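# Place long carton centered between two short cartons

## Task

Lay the long carton flat inside the space separating the two short cartons, centered in that space, with the face that was up at the start still facing up; leave both short cartons where and how they stood originally; the carton must stay put on its own without the robot supporting it, and the robot must release it and pull away at the end.

## Robot and tools

Robot: one arm carrying a vacuum tool, no fingers. The controlled point is the cup point, the center of the rims of four suction cups. The cups point along the cup point's own +z axis. In cup-point coordinates the cups sit at x = -35 and +35 mm; the pair at y = -70 mm belongs to channel a, the pair at y = +70 mm to channel b. The tool reaches 148 mm out along its y axis on either side. Each cup is 36 mm across.

Frame: the scene frame has its origin on the table surface right under the arm base, +z up, +y to the left when facing along +x. The base may be slightly tilted. Reported positions are in metres and can be a little off, more so at long reach. Orientations are quaternions written w first (qw, qx, qy, qz).

A row is always 9 plain numbers: x, y, z, qw, qx, qy, qz, suction_a, suction_b. The first seven form an absolute target pose for the cup point in the scene frame (not an offset). The last two are vacuum levels from -1 to 1: +1 is full vacuum (about 75 kPa below ambient), fractions ask for partial vacuum, and 0.01 or less switches the channel off. Each channel keeps its last setting. To hold an orientation, repeat its quaternion in every row rather than copying a possibly drifted reported one.

Tools:
- execute_actions(actions): a list of actions, each a table of 1 to 15 rows; each row lasts one 1/30 s step, and a short table repeats its final row until 15 steps are used. An empty list just returns the current state and images. Any target more than 0.6 m from the cup point's current position along any of its own axes gets that action refused; if the first action fails that test, or any action is malformed, nothing runs.
- move(target, speed, blocking): target is one 9-number row; the cup point follows a straight path there, turning the shorter way. speed is in m/s, 0.002 to 0.5 (default 0.25), with turning capped at twice that in rad/s. Paths last 0.5 to 10 s and are cut off after 10 s. The path ignores obstacles, and the real cup point can lag, wander, or exceed speed near full arm extension. The vacuum numbers take effect at the start. With blocking=false you get a result after 0.5 s while the arm keeps moving; other moves or execute_actions are refused until a result shows it ended (use wait or stop). The result adds a move: line with the ending (done, off_target, moving, held, fault), any limits (paced = pose was clipped; held = a check blocked steps, after which motion can speed up sharply) and the distance left to the target.
- wait(seconds): 0 to 10 s, arm holds its last command; returns early if a running move ends.
- stop(): brakes a running move; faster motion needs more room. Vacuum is unaffected.
- zoom_image(camera, region): enlarges [x0, y0, x1, y1] pixels (at most 504 by 504) of the latest image from cam_head_left, cam_head_right, cam_high, cam_low or cam_wrist.
- finished_scene(scene): ends the scene with that number; irreversible; reports success.

Motion details: each step the commanded pose is limited to 70 mm and 16 degrees from the measured pose, and position wins over orientation if both cannot be met. A far target therefore needs several actions, and after an action the arm stops at the last clipped pose. The elbow never fully straightens. "Hand target" shows what the controller is currently steering toward; "pose unreachable" means the clearance check (which treats the base mount as part of the arm) altered or blocked the command.

Results: the state line gives end_effector_position and end_effector_quat_wxyz, suction_measured_a/b (vacuum reached per channel) and part_present_a/b (turn 1 at 0.54, back to 0 below 0.49). execute_actions results also list positions at some steps; HELD marks steps partly held back. Camera images come with calibration; a changed camera is listed.

Gripping: switch a channel on and press both its cups fully onto a smooth flat face, with no edges, holes or seams under a rim. A sealed airtight grip settles up to 0.17 below the command (0.27 when both channels run). A reading near 0 means no seal. A channel with an uncovered cup steals all pump flow from the other. Under vacuum the cups shorten, so the object sits up to about 12 mm nearer the tool. Vacuum alone can lift an object. To release, set the carton down on its support, then turn both channels off; cups may still touch until the tool has backed off 15 mm. A cup sealed to the table pins the tool; turn its channel off.

Limits and faults: joint load limits are 147 N m for waist, shoulder, elbow and 36.8 N m for forearm roll, wrist pitch, wrist roll; any outside force of 150 N also counts. Hitting either freezes the arm for 10 s, skips the rest of the call, and the arm yields to the contact. The arm is stiff, so aiming even slightly below a firm contact can trigger this; faster touches hit harder. Holding loads heats motors; MOTOR HOT warns, and OVER-TEMPERATURE FAULT brakes the arm until cool. The scene keeps running while you compose replies. A loose object may occasionally get nudged.

Avoid: dropping or slamming the carton, bumping or shifting the short cartons, pressing hard into the table, and anything leaving the table, which fails the job. Finish quickly and smoothly, release, and lift clear before ending the scene.

Each tool is called by a JSON object that holds its "name" and its "arguments".

## Session

{"name": "execute_actions", "arguments": {"actions": []}}

Scene clock: 0.00 s.
end_effector_position=(+0.4988, +0.0086, +0.3702) suction_measured_a=0.00 part_present_a=0 suction_measured_b=0.00 part_present_b=0 end_effector_quat_wxyz=(-0.000, +0.698, +0.716, +0.003)
Joint positions: [ 0.266  0.131  0.193  0.001 -1.633 -1.831]
Joint velocities: [ 0.    -0.     0.     0.001  0.    -0.   ]
Hand target: +0.499, +0.009, +0.370; -0.000, +0.698, +0.716, +0.003
camera_calibration (this result's frames):
cam_wrist: T_world_to_cam=[[-0.998976, 0.0451176, 0.00329885, 0.514365], [0.038667, 0.813747, 0.579931, -0.192305], [0.0234807, 0.579465, -0.814659, 0.417879], [0, 0, 0, 1]] pos_world=[0.511463, -0.108865, 0.450256]

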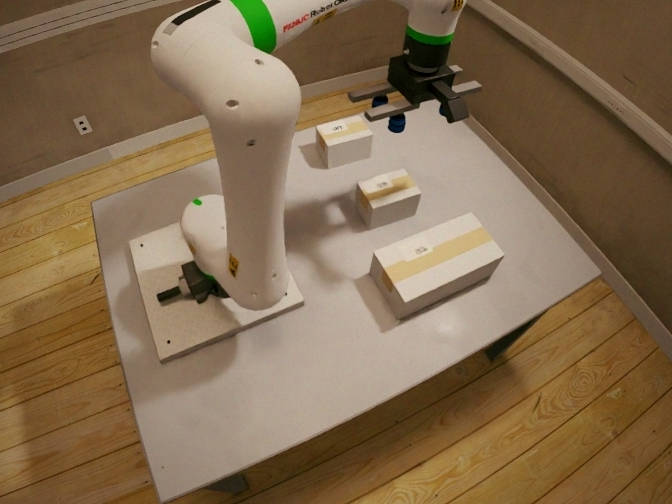

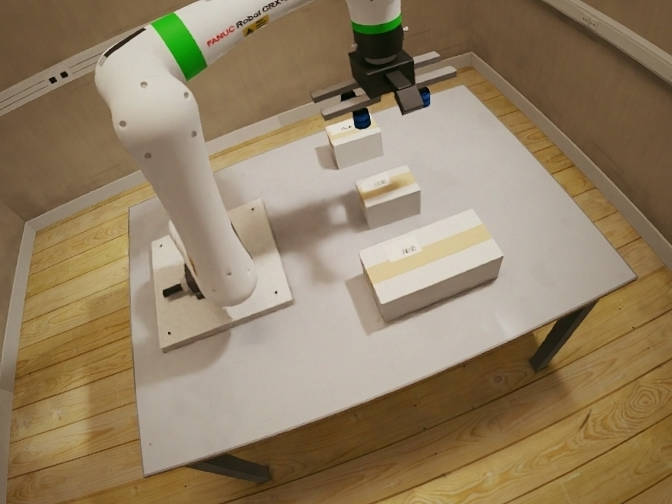

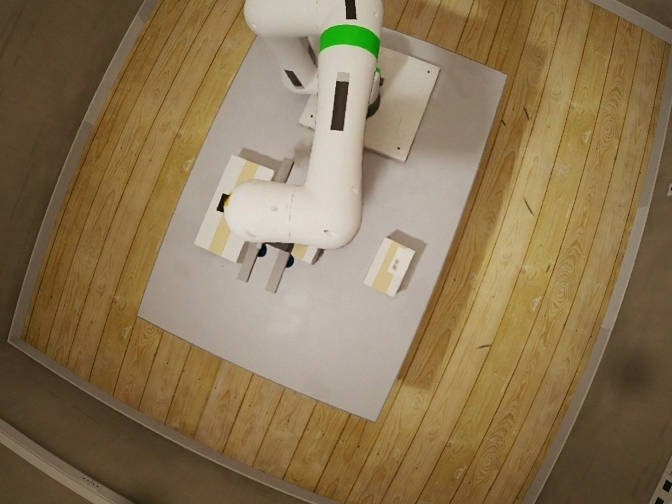

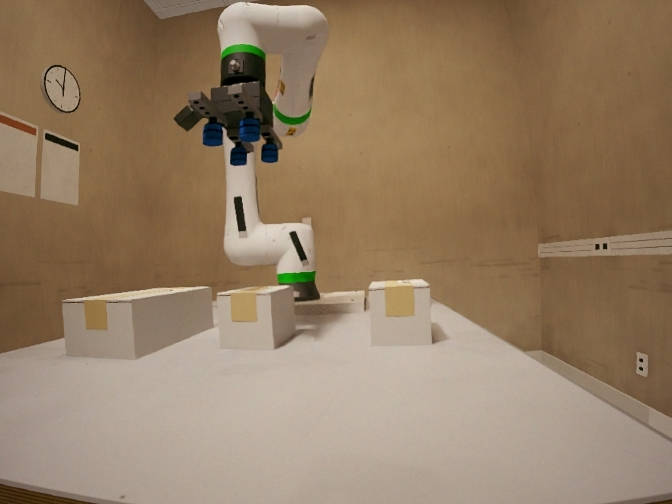

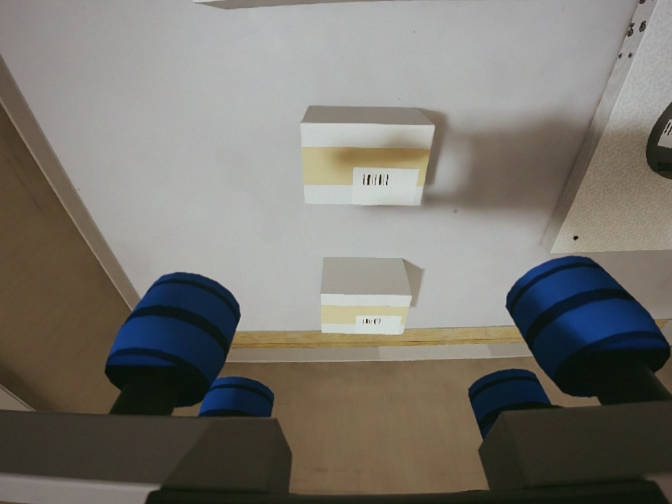

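{"name": "zoom_image", "arguments": {"camera": "cam_head_right", "region": [345, 195, 515, 335]}}

{"name": "zoom_image", "arguments": {"camera": "cam_head_right", "region": [310, 100, 440, 240]}}

{"name": "zoom_image", "arguments": {"camera": "cam_high", "region": [180, 140, 340, 300]}}

{"name": "zoom_image", "arguments": {"camera": "cam_high", "region": [350, 220, 440, 310]}}

Region (345, 195, 515, 335) of cam_head_right's 672x504 image, scaled by 2.965, with more detail than that image has; it fills the top 415 rows of this view, and the rest is white.

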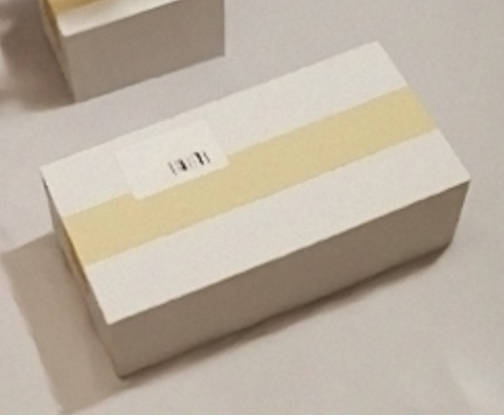

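Region (310, 100, 440, 240) of cam_head_right's 672x504 image, scaled by 3.600, with more detail than that image has; it fills the left 468 columns of this view, and the rest is white.

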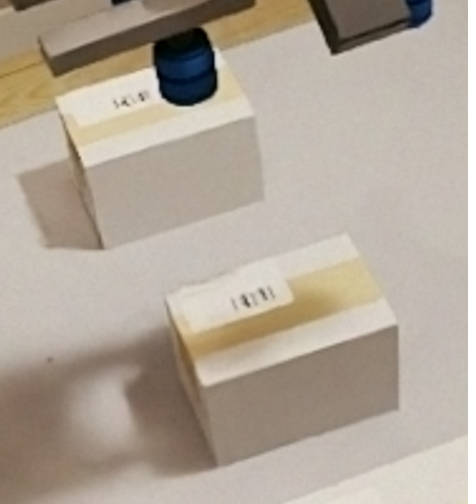

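Region (180, 140, 340, 300) of cam_high's 672x504 image, scaled by 3.150, with more detail than that image has.

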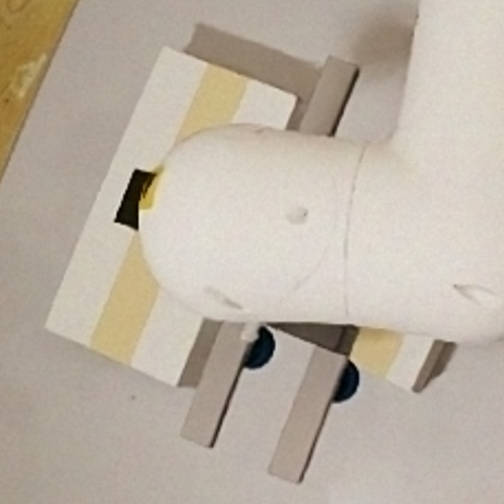

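Region (350, 220, 440, 310) of cam_high's 672x504 image, scaled by 5.600, with more detail than that image has.

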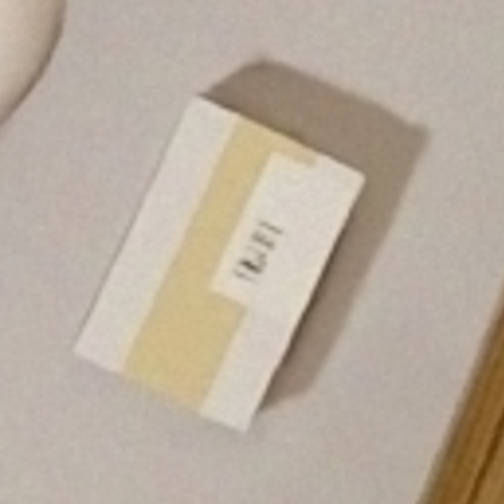

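{"name": "zoom_image", "arguments": {"camera": "cam_head_right", "region": [350, 240, 420, 330]}}

{"name": "zoom_image", "arguments": {"camera": "cam_head_right", "region": [445, 200, 515, 290]}}

{"name": "zoom_image", "arguments": {"camera": "cam_head_right", "region": [350, 160, 430, 235]}}

{"name": "zoom_image", "arguments": {"camera": "cam_head_right", "region": [320, 100, 395, 175]}}

Region (350, 240, 420, 330) of cam_head_right's 672x504 image, scaled by 5.600, with more detail than that image has.

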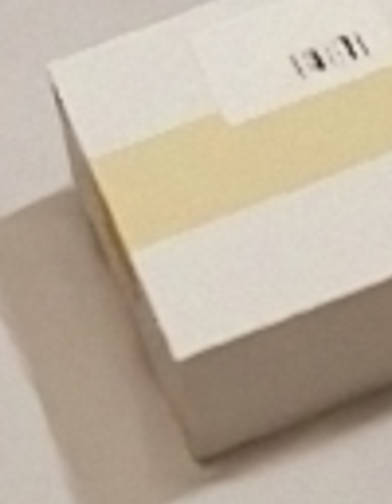

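Region (445, 200, 515, 290) of cam_head_right's 672x504 image, scaled by 5.600, with more detail than that image has.

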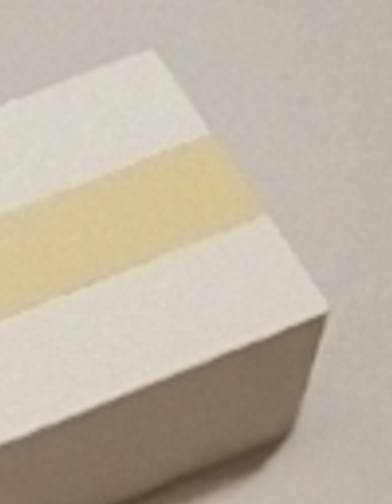

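Region (350, 160, 430, 235) of cam_head_right's 672x504 image, scaled by 6.300, with more detail than that image has; it fills the top 472 rows of this view, and the rest is white.

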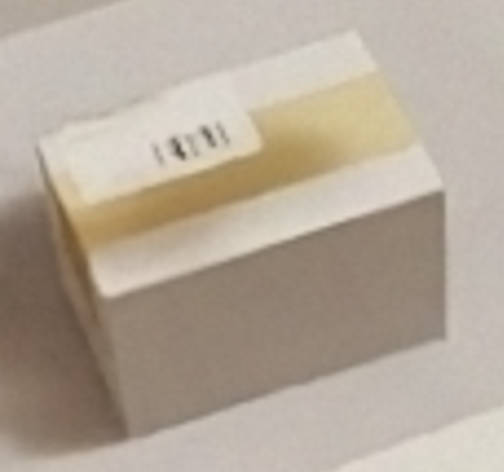

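Region (320, 100, 395, 175) of cam_head_right's 672x504 image, scaled by 6.720, with more detail than that image has.

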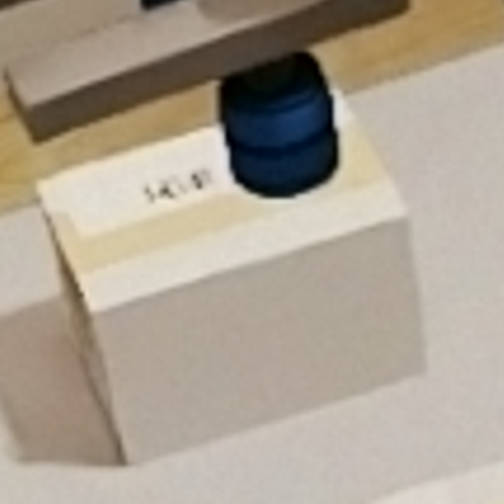

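{"name": "zoom_image", "arguments": {"camera": "cam_low", "region": [50, 275, 220, 370]}}

{"name": "zoom_image", "arguments": {"camera": "cam_low", "region": [205, 275, 305, 360]}}

{"name": "zoom_image", "arguments": {"camera": "cam_low", "region": [355, 270, 455, 355]}}

{"name": "zoom_image", "arguments": {"camera": "cam_wrist", "region": [280, 90, 460, 230]}}

{"name": "zoom_image", "arguments": {"camera": "cam_wrist", "region": [300, 240, 440, 350]}}

Region (50, 275, 220, 370) of cam_low's 672x504 image, scaled by 2.965, with more detail than that image has; it fills the top 282 rows of this view, and the rest is white.

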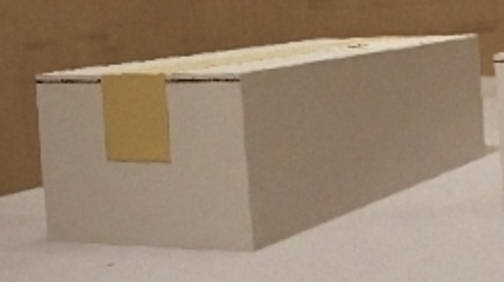

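Region (205, 275, 305, 360) of cam_low's 672x504 image, scaled by 5.040, with more detail than that image has; it fills the top 428 rows of this view, and the rest is white.

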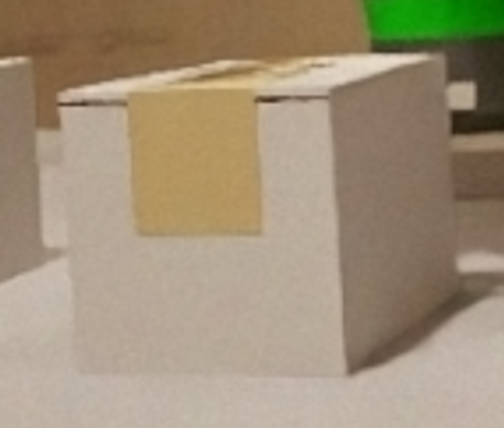

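Region (355, 270, 455, 355) of cam_low's 672x504 image, scaled by 5.040, with more detail than that image has; it fills the top 428 rows of this view, and the rest is white.

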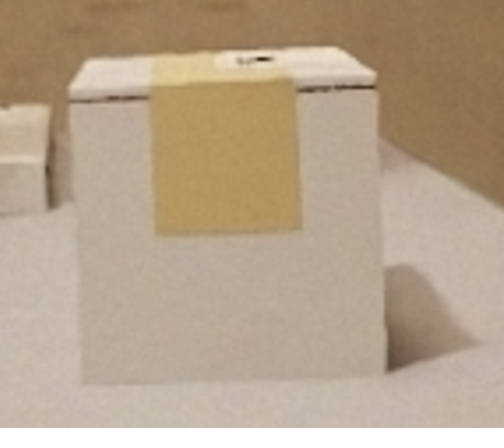

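Region (280, 90, 460, 230) of cam_wrist's 672x504 image, scaled by 2.800, with more detail than that image has.

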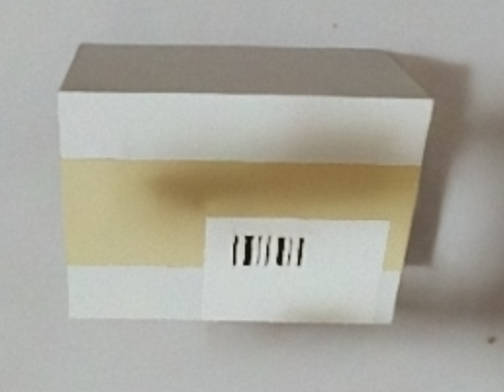

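Region (300, 240, 440, 350) of cam_wrist's 672x504 image, scaled by 3.600, with more detail than that image has; it fills the top 396 rows of this view, and the rest is white.

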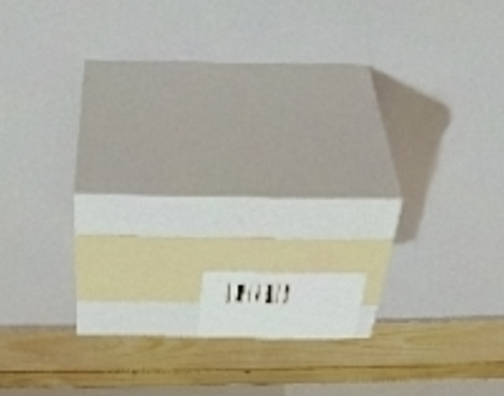

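{"name": "zoom_image", "arguments": {"camera": "cam_low", "region": [105, 285, 165, 325]}}

{"name": "zoom_image", "arguments": {"camera": "cam_low", "region": [105, 335, 165, 375]}}

{"name": "zoom_image", "arguments": {"camera": "cam_low", "region": [190, 110, 290, 175]}}

Region (105, 285, 165, 325) of cam_low's 672x504 image, scaled by 8.400, with more detail than that image has.

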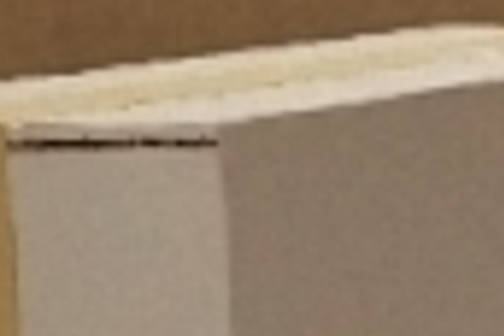

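Region (105, 335, 165, 375) of cam_low's 672x504 image, scaled by 8.400, with more detail than that image has.

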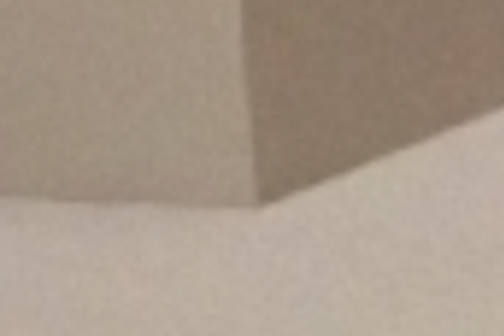

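Region (190, 110, 290, 175) of cam_low's 672x504 image, scaled by 5.040, with more detail than that image has; it fills the top 328 rows of this view, and the rest is white.

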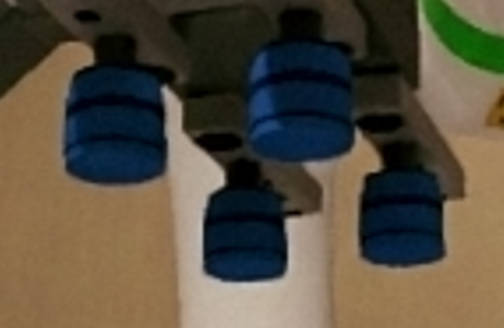

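{"name": "execute_actions", "arguments": {"actions": []}}

{"name": "zoom_image", "arguments": {"camera": "cam_head_right", "region": [345, 195, 515, 335]}}

{"name": "zoom_image", "arguments": {"camera": "cam_head_right", "region": [310, 100, 440, 240]}}

Scene clock: 77.90 s.
end_effector_position=(+0.4988, +0.0086, +0.3702) suction_measured_a=0.00 part_present_a=0 suction_measured_b=0.00 part_present_b=0 end_effector_quat_wxyz=(-0.000, +0.698, +0.716, +0.003)
Joint positions: [ 0.266  0.131  0.193  0.001 -1.633 -1.831]
Joint velocities: [-0.    -0.    -0.    -0.001  0.001 -0.001]
Hand target: +0.499, +0.009, +0.370; -0.000, +0.698, +0.716, +0.003
camera_calibration (this result's frames):
cam_wrist: T_world_to_cam=[[-0.998976, 0.0451175, 0.00329862, 0.514365], [0.0386668, 0.813747, 0.579931, -0.192305], [0.0234808, 0.579465, -0.814659, 0.417879], [0, 0, 0, 1]] pos_world=[0.511463, -0.108865, 0.450256]

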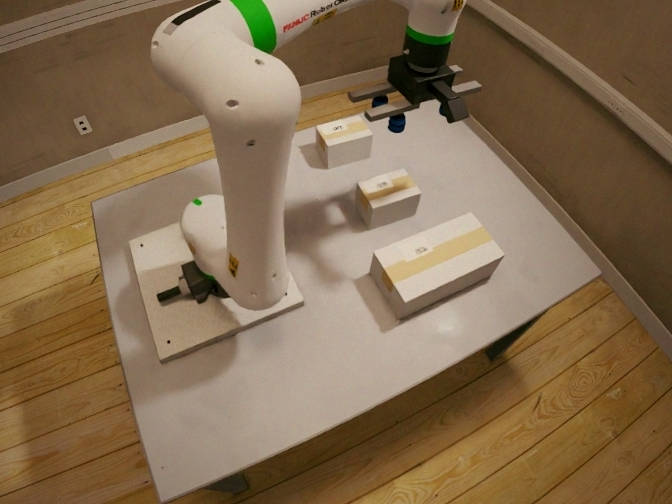

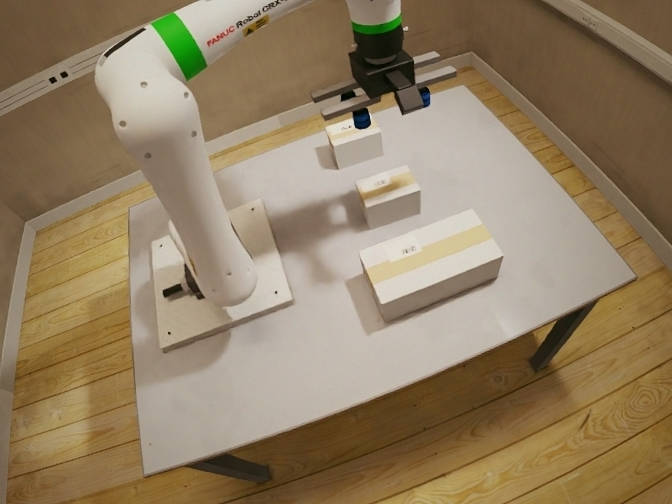

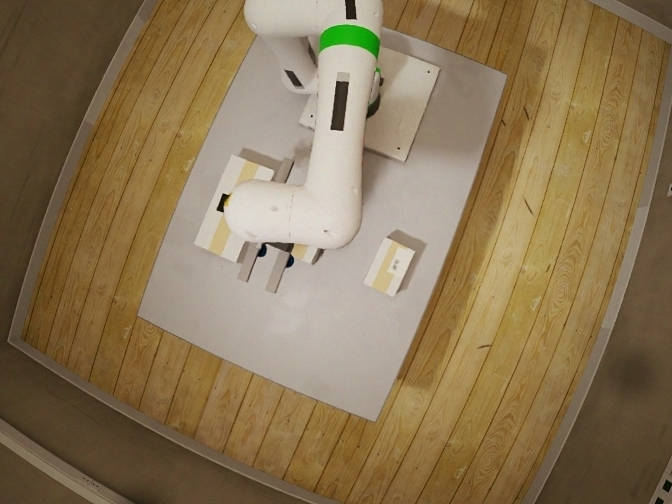

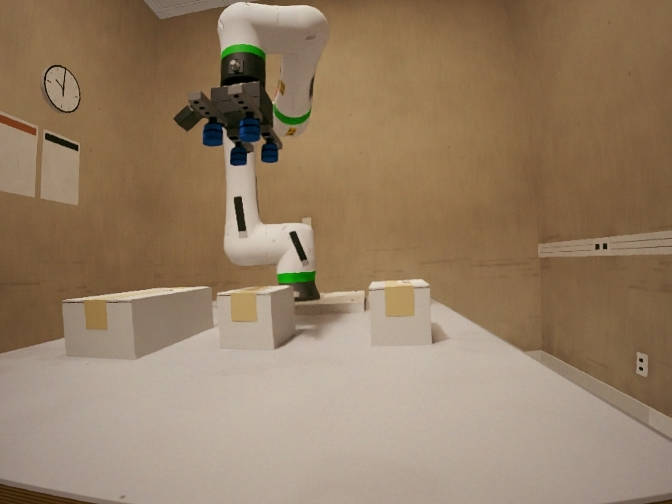

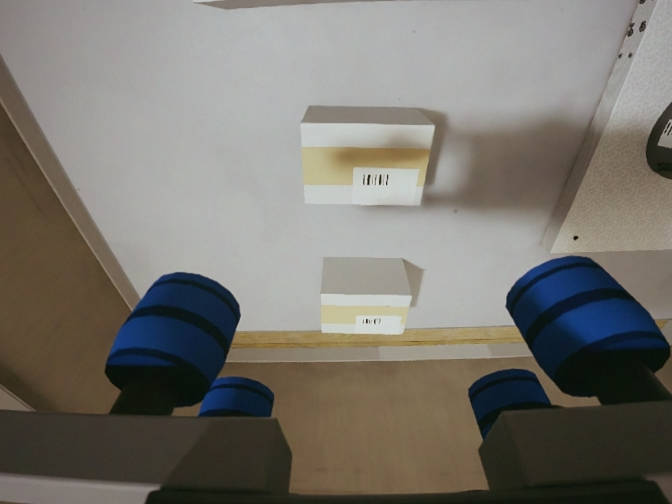

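Region (345, 195, 515, 335) of cam_head_right's 672x504 image, scaled by 2.965, with more detail than that image has; it fills the top 415 rows of this view, and the rest is white.

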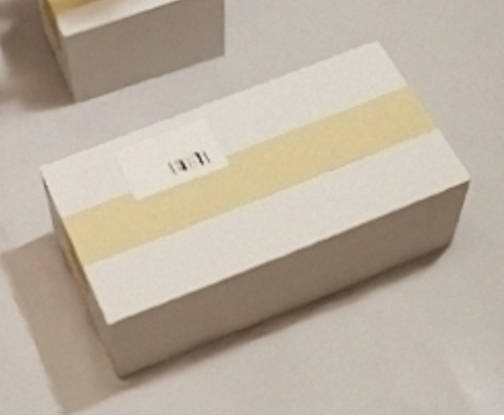

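Region (310, 100, 440, 240) of cam_head_right's 672x504 image, scaled by 3.600, with more detail than that image has; it fills the left 468 columns of this view, and the rest is white.

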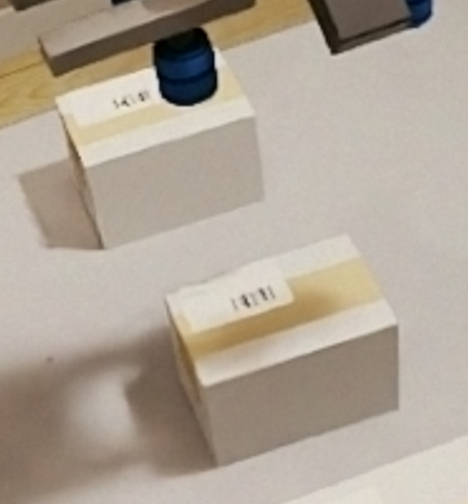

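Nothing has moved. Approaching the long carton and making gentle contact.

{"name": "execute_actions", "arguments": {"actions": [[[0.4988,0.00858,0.37019,0,0.69821,0.71589,0.003,0,0],[0.4988,0.00846,0.37009,0,0.69822,0.71588,0.003,0,0],[0.49879,0.00815,0.36983,0,0.69823,0.71587,0.003,0,0],[0.49877,0.00756,0.36935,0.00001,0.69827,0.71583,0.003,0,0],[0.49874,0.00663,0.36859,0.00002,0.69832,0.71578,0.003,0,0],[0.4987,0.00531,0.3675,0.00003,0.69839,0.71571,0.003,0,0],[0.49864,0.00354,0.36603,0.00005,0.69849,0.71562,0.00299,0,0],[0.49857,0.00129,0.36415,0.00007,0.69861,0.71549,0.00299,0,0],[0.49848,-0.00146,0.36183,0.0001,0.69876,0.71534,0.00299,0,0],[0.49838,-0.00473,0.35906,0.00013,0.69894,0.71517,0.00298,0,0],[0.49826,-0.00853,0.35581,0.00017,0.69915,0.71496,0.00297,0,0],[0.49812,-0.01286,0.35208,0.00021,0.69938,0.71472,0.00297,0,0],[0.49797,-0.01771,0.34787,0.00026,0.69965,0.71446,0.00296,0,0],[0.4978,-0.02307,0.34317,0.00031,0.69994,0.71417,0.00295,0,0],[0.49761,-0.02892,0.338,0.00037,0.70026,0.71385,0.00294,0,0]],[[0.49741,-0.03524,0.33236,0.00043,0.70061,0.71351,0.00294,0,0],[0.4972,-0.04199,0.32628,0.0005,0.70098,0.71314,0.00293,0,0],[0.49697,-0.04913,0.31977,0.00057,0.70137,0.71275,0.00291,0,0],[0.49673,-0.05663,0.31286,0.00065,0.70178,0.71235,0.0029,0,0],[0.49648,-0.06444,0.30558,0.00072,0.70221,0.71192,0.00289,0,0],[0.49623,-0.07252,0.29795,0.0008,0.70265,0.71148,0.00288,0,0],[0.49596,-0.08081,0.29002,0.00089,0.7031,0.71103,0.00287,0,0],[0.4957,-0.08927,0.28181,0.00097,0.70356,0.71057,0.00286,0,0],[0.49542,-0.09783,0.27337,0.00105,0.70403,0.71011,0.00284,0,0],[0.49515,-0.10645,0.26474,0.00114,0.70451,0.70964,0.00283,0,0],[0.49488,-0.11507,0.25595,0.00123,0.70498,0.70917,0.00282,0,0],[0.4946,-0.12363,0.24706,0.00131,0.70545,0.70871,0.0028,0,0],[0.49434,-0.13209,0.23809,0.00139,0.70591,0.70825,0.00279,0,0],[0.49407,-0.14038,0.22911,0.00148,0.70636,0.7078,0.00278,0,0],[0.49382,-0.14846,0.22014,0.00156,0.7068,0.70736,0.00277,0,0]],[[0.49357,-0.15627,0.21125,0.00163,0.70723,0.70693,0.00276,0,0],[0.49333,-0.16377,0.20246,0.00171,0.70764,0.70653,0.00275,0,0],[0.4931,-0.17091,0.19383,0.00178,0.70803,0.70614,0.00273,0,0],[0.49289,-0.17766,0.18539,0.00185,0.7084,0.70577,0.00272,0,0],[0.49269,-0.18398,0.17718,0.00191,0.70875,0.70543,0.00272,0,0],[0.4925,-0.18983,0.16925,0.00197,0.70907,0.70511,0.00271,0,0],[0.49233,-0.19519,0.16162,0.00202,0.70936,0.70482,0.0027,0,0],[0.49218,-0.20004,0.15434,0.00207,0.70963,0.70456,0.00269,0,0],[0.49204,-0.20437,0.14743,0.00211,0.70986,0.70432,0.00269,0,0],[0.49192,-0.20817,0.14092,0.00215,0.71007,0.70411,0.00268,0,0],[0.49182,-0.21144,0.13484,0.00218,0.71025,0.70394,0.00267,0,0],[0.49173,-0.21419,0.1292,0.00221,0.7104,0.70379,0.00267,0,0],[0.49166,-0.21644,0.12403,0.00223,0.71052,0.70367,0.00267,0,0],[0.4916,-0.21821,0.11933,0.00225,0.71062,0.70357,0.00266,0,0],[0.49156,-0.21953,0.11523,0.00226,0.71069,0.7035,0.00266,0,0]],[[0.49153,-0.22046,0.11173,0.00227,0.71074,0.70345,0.00266,1,1],[0.49151,-0.22105,0.10883,0.00228,0.71078,0.70341,0.00266,1,1],[0.4915,-0.22136,0.10643,0.00228,0.71079,0.7034,0.00266,1,1],[0.4915,-0.22148,0.10448,0.00228,0.7108,0.70339,0.00266,1,1],[0.4915,-0.2215,0.10288,0.00228,0.7108,0.70339,0.00266,1,1],[0.4915,-0.2215,0.10153,0.00228,0.7108,0.70339,0.00266,1,1],[0.4915,-0.2215,0.10038,0.00228,0.7108,0.70339,0.00266,1,1],[0.4915,-0.2215,0.09938,0.00228,0.7108,0.70339,0.00266,1,1],[0.4915,-0.2215,0.09853,0.00228,0.7108,0.70339,0.00266,1,1],[0.4915,-0.2215,0.09788,0.00228,0.7108,0.70339,0.00266,1,1],[0.4915,-0.2215,0.09743,0.00228,0.7108,0.70339,0.00266,1,1],[0.4915,-0.2215,0.09715,0.00228,0.7108,0.70339,0.00266,1,1],[0.4915,-0.2215,0.097,0.00228,0.7108,0.70339,0.00266,1,1],[0.4915,-0.2215,0.097,0.00228,0.7108,0.70339,0.00266,1,1],[0.4915,-0.2215,0.097,0.00228,0.7108,0.70339,0.00266,1,1]]]}}

Scene clock: 85.47 s.
end_effector_position=(+0.4915, -0.2215, +0.0969) suction_measured_a=0.29 part_present_a=0 suction_measured_b=0.29 part_present_b=0 end_effector_quat_wxyz=(+0.002, +0.711, +0.703, +0.003)
Joint positions: [-0.195  0.379 -0.158  0.005 -1.03  -1.407]
Joint velocities: [-0.     0.     0.     0.     0.    -0.001]
Hand target: +0.492, -0.221, +0.097; +0.002, +0.711, +0.703, +0.003
Off the commanded pose: 0.000 m, 0 deg.
Step readings (end_effector_position; steps 1 to 15: 1st action; 16 to 30: 2nd action; 31 to 45: 3rd action; 46 to 60: 4th action):
0: (+0.4988, +0.0086, +0.3702)
1: (+0.4988, +0.0086, +0.3702)
2: (+0.4988, +0.0086, +0.3702)
4: (+0.4988, +0.0084, +0.3699)
8: (+0.4987, +0.0046, +0.3669)
15: (+0.4978, -0.0173, +0.3482)
16: (+0.4976, -0.0222, +0.3439)
17: (+0.4973, -0.0275, +0.3392)
19: (+0.4965, -0.0393, +0.3289)
23: (+0.4951, -0.0671, +0.3030)
30: (+0.4921, -0.1237, +0.2467)
31: (+0.4917, -0.1320, +0.2378)
32: (+0.4913, -0.1402, +0.2289)
34: (+0.4905, -0.1562, +0.2109)
38: (+0.4900, -0.1849, +0.1753)
45: (+0.4911, -0.2155, +0.1257)
46: (+0.4913, -0.2176, +0.1204)
47: (+0.4913, -0.2192, +0.1157)
49: (+0.4913, -0.2210, +0.1085)
53: (+0.4916, -0.2215, +0.1010)
60: end_effector_position above
camera_calibration (this result's frames):
cam_wrist: T_world_to_cam=[[-0.996735, 0.0807467, 0.000526375, 0.525399], [0.0662534, 0.814068, 0.576978, 0.140505], [0.0461606, 0.575129, -0.816759, 0.316823], [0, 0, 0, 1]] pos_world=[0.499749, -0.339019, 0.177423]

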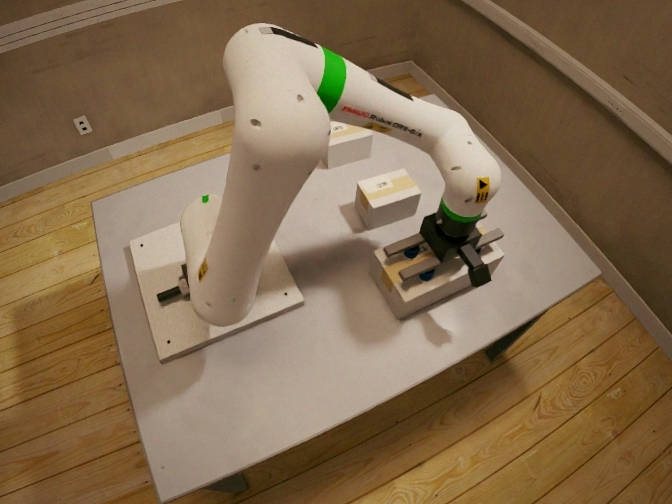

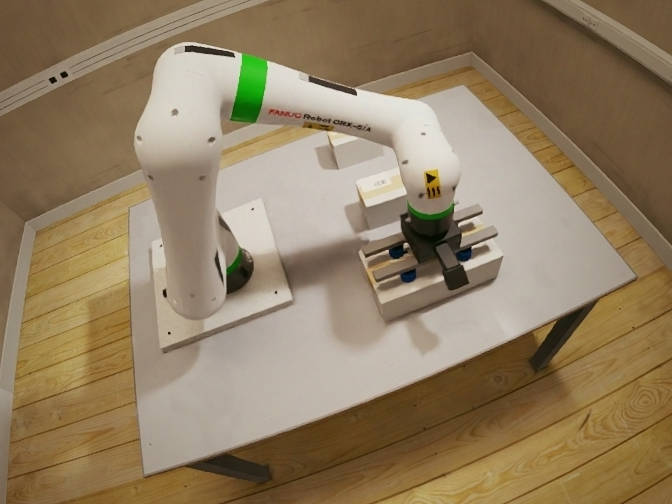

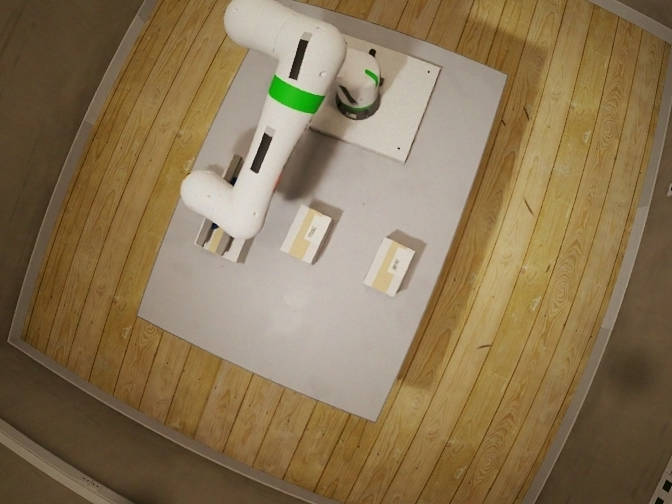

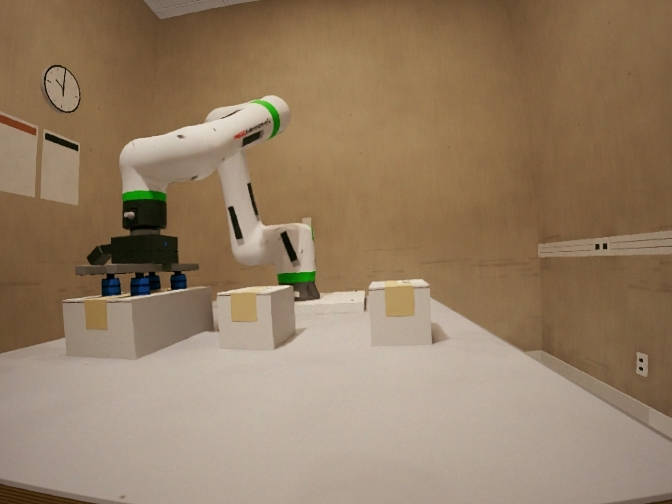

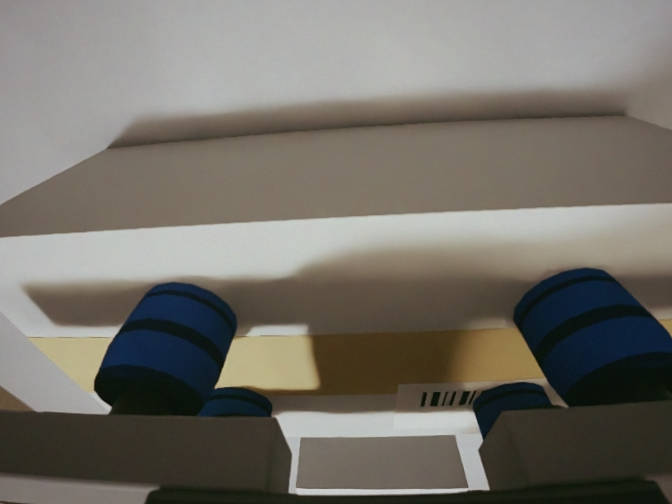

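Sealed and building vacuum. Measuring the short cartons from above now that they're unobstructed.

{"name": "zoom_image", "arguments": {"camera": "cam_high", "region": [270, 190, 350, 270]}}

{"name": "zoom_image", "arguments": {"camera": "cam_high", "region": [355, 225, 435, 305]}}

{"name": "execute_actions", "arguments": {"actions": []}}

Region (270, 190, 350, 270) of cam_high's 672x504 image, scaled by 6.300, with more detail than that image has.

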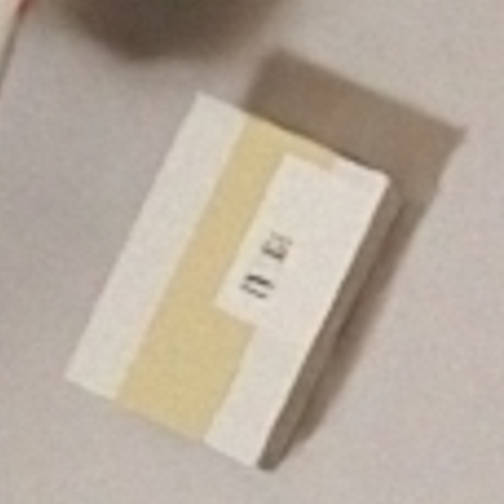

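Region (355, 225, 435, 305) of cam_high's 672x504 image, scaled by 6.300, with more detail than that image has.

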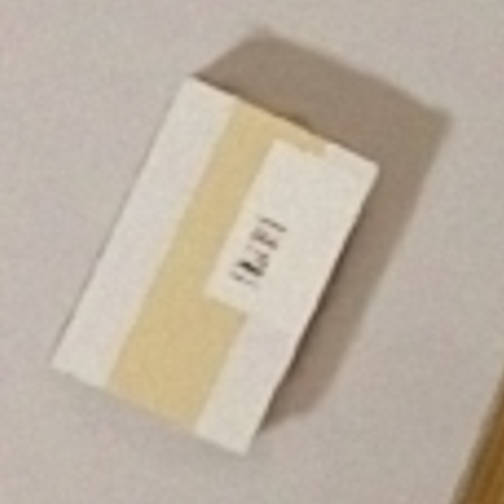

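Scene clock: 86.40 s.
end_effector_position=(+0.4916, -0.2215, +0.0970) suction_measured_a=0.65 part_present_a=1 suction_measured_b=0.65 part_present_b=1 end_effector_quat_wxyz=(+0.002, +0.711, +0.703, +0.003)
Joint positions: [-0.195  0.379 -0.157  0.005 -1.03  -1.407]
Joint velocities: [ 0.     0.     0.    -0.     0.001 -0.001]
Hand target: +0.492, -0.221, +0.097; +0.002, +0.711, +0.703, +0.003
Off the commanded pose: 0.000 m, 0 deg.
camera_calibration (this result's frames):
cam_wrist: T_world_to_cam=[[-0.996738, 0.0807062, 0.000177008, 0.525525], [0.0660253, 0.81416, 0.576874, 0.140611], [0.0464132, 0.575004, -0.816833, 0.316805], [0, 0, 0, 1]] pos_world=[0.499822, -0.339057, 0.177569]

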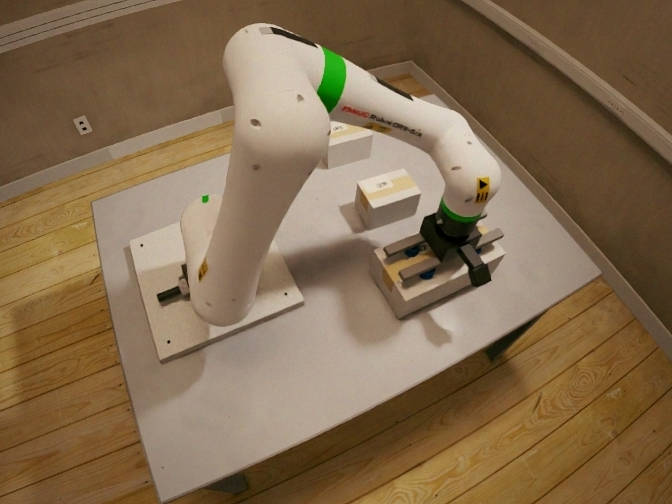

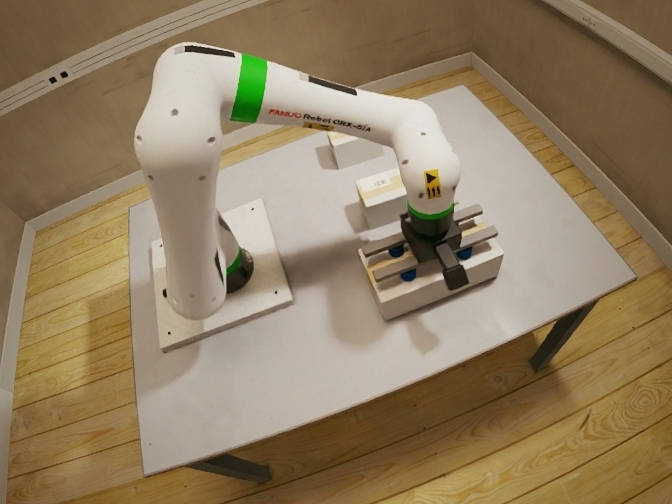

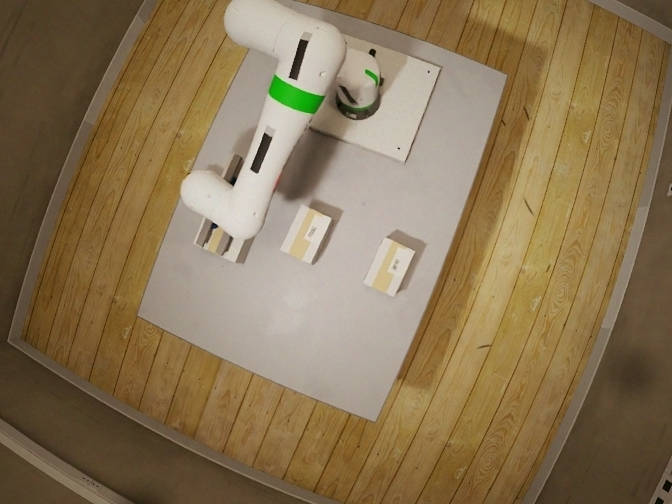

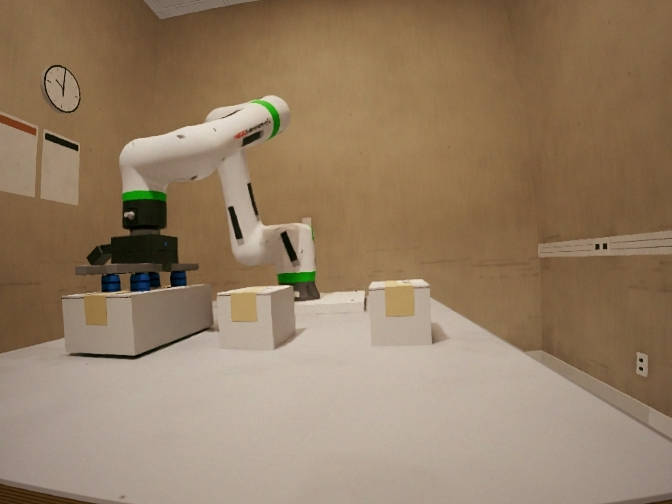

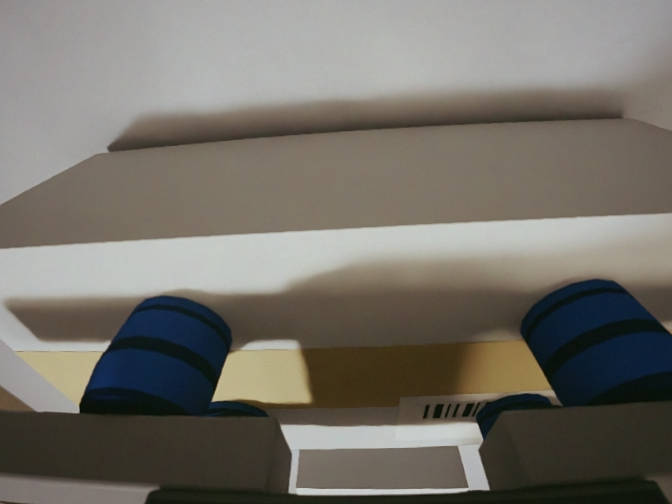

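{"name": "execute_actions", "arguments": {"actions": []}}

{"name": "zoom_image", "arguments": {"camera": "cam_wrist", "region": [120, 220, 330, 430]}}

{"name": "zoom_image", "arguments": {"camera": "cam_wrist", "region": [440, 200, 660, 420]}}

Scene clock: 93.80 s.
end_effector_position=(+0.4916, -0.2215, +0.0970) suction_measured_a=0.66 part_present_a=1 suction_measured_b=0.66 part_present_b=1 end_effector_quat_wxyz=(+0.002, +0.711, +0.703, +0.003)
Joint positions: [-0.195  0.379 -0.157  0.005 -1.03  -1.407]
Joint velocities: [ 0.     0.    -0.     0.    -0.     0.001]
Hand target: +0.492, -0.221, +0.097; +0.002, +0.711, +0.703, +0.003
Off the commanded pose: 0.000 m, 0 deg.
camera_calibration (this result's frames):
cam_wrist: T_world_to_cam=[[-0.996739, 0.0806952, 0.000204529, 0.525515], [0.0660325, 0.814164, 0.576868, 0.140606], [0.046384, 0.575001, -0.816837, 0.316818], [0, 0, 0, 1]] pos_world=[0.499821, -0.339053, 0.17757]

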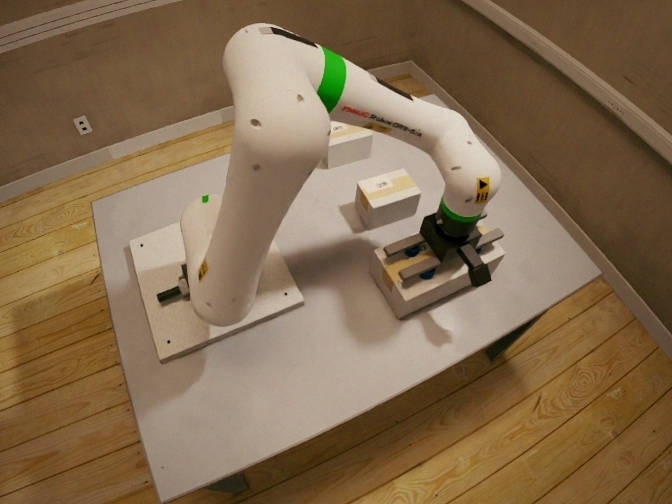

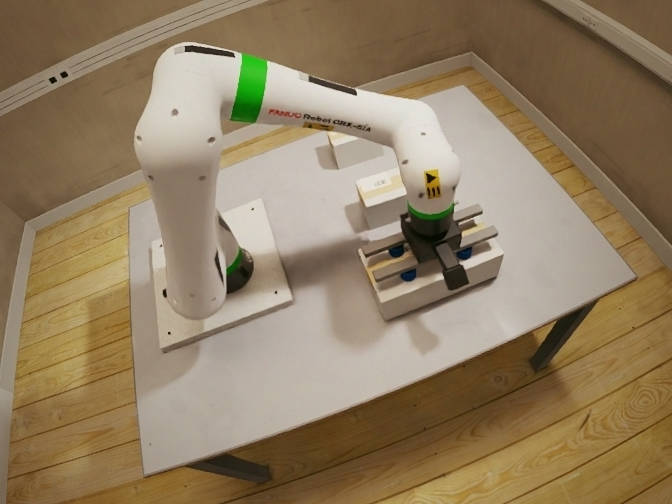

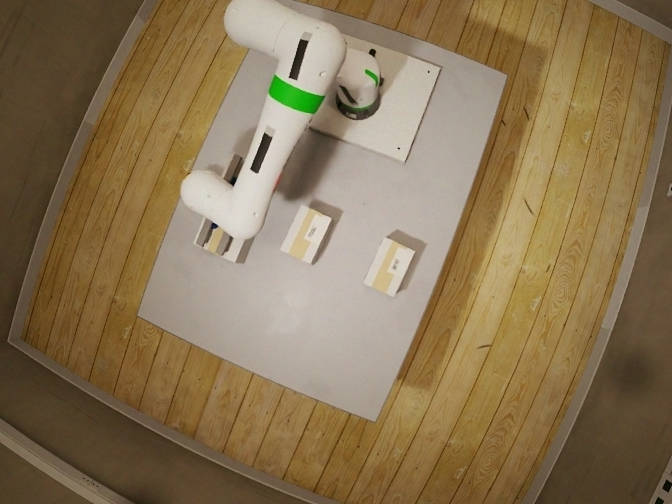

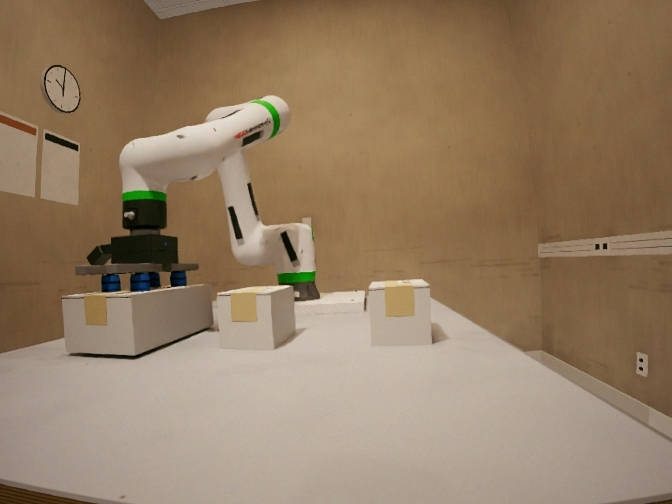

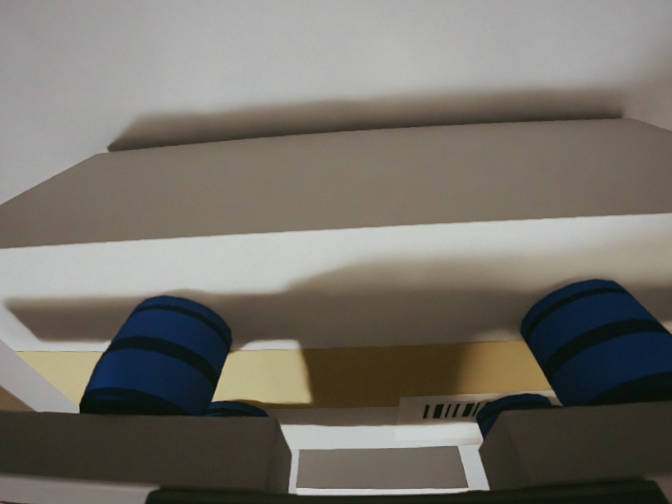

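Region (120, 220, 330, 430) of cam_wrist's 672x504 image, scaled by 2.400, with more detail than that image has.

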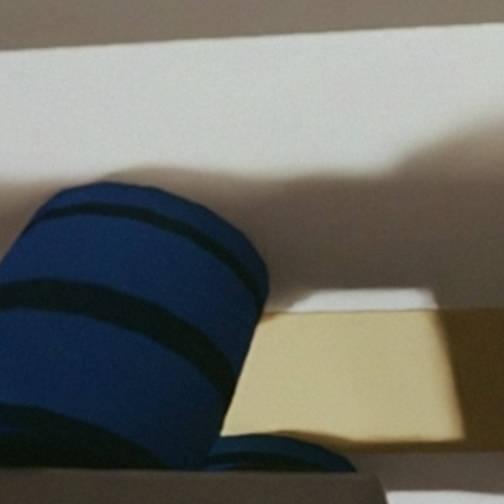

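Region (440, 200, 660, 420) of cam_wrist's 672x504 image, scaled by 2.291, with more detail than that image has.

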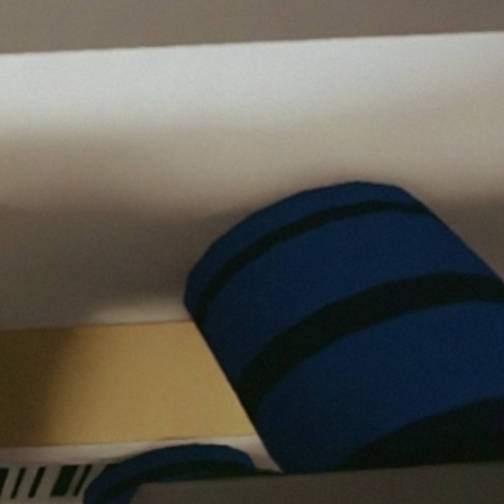

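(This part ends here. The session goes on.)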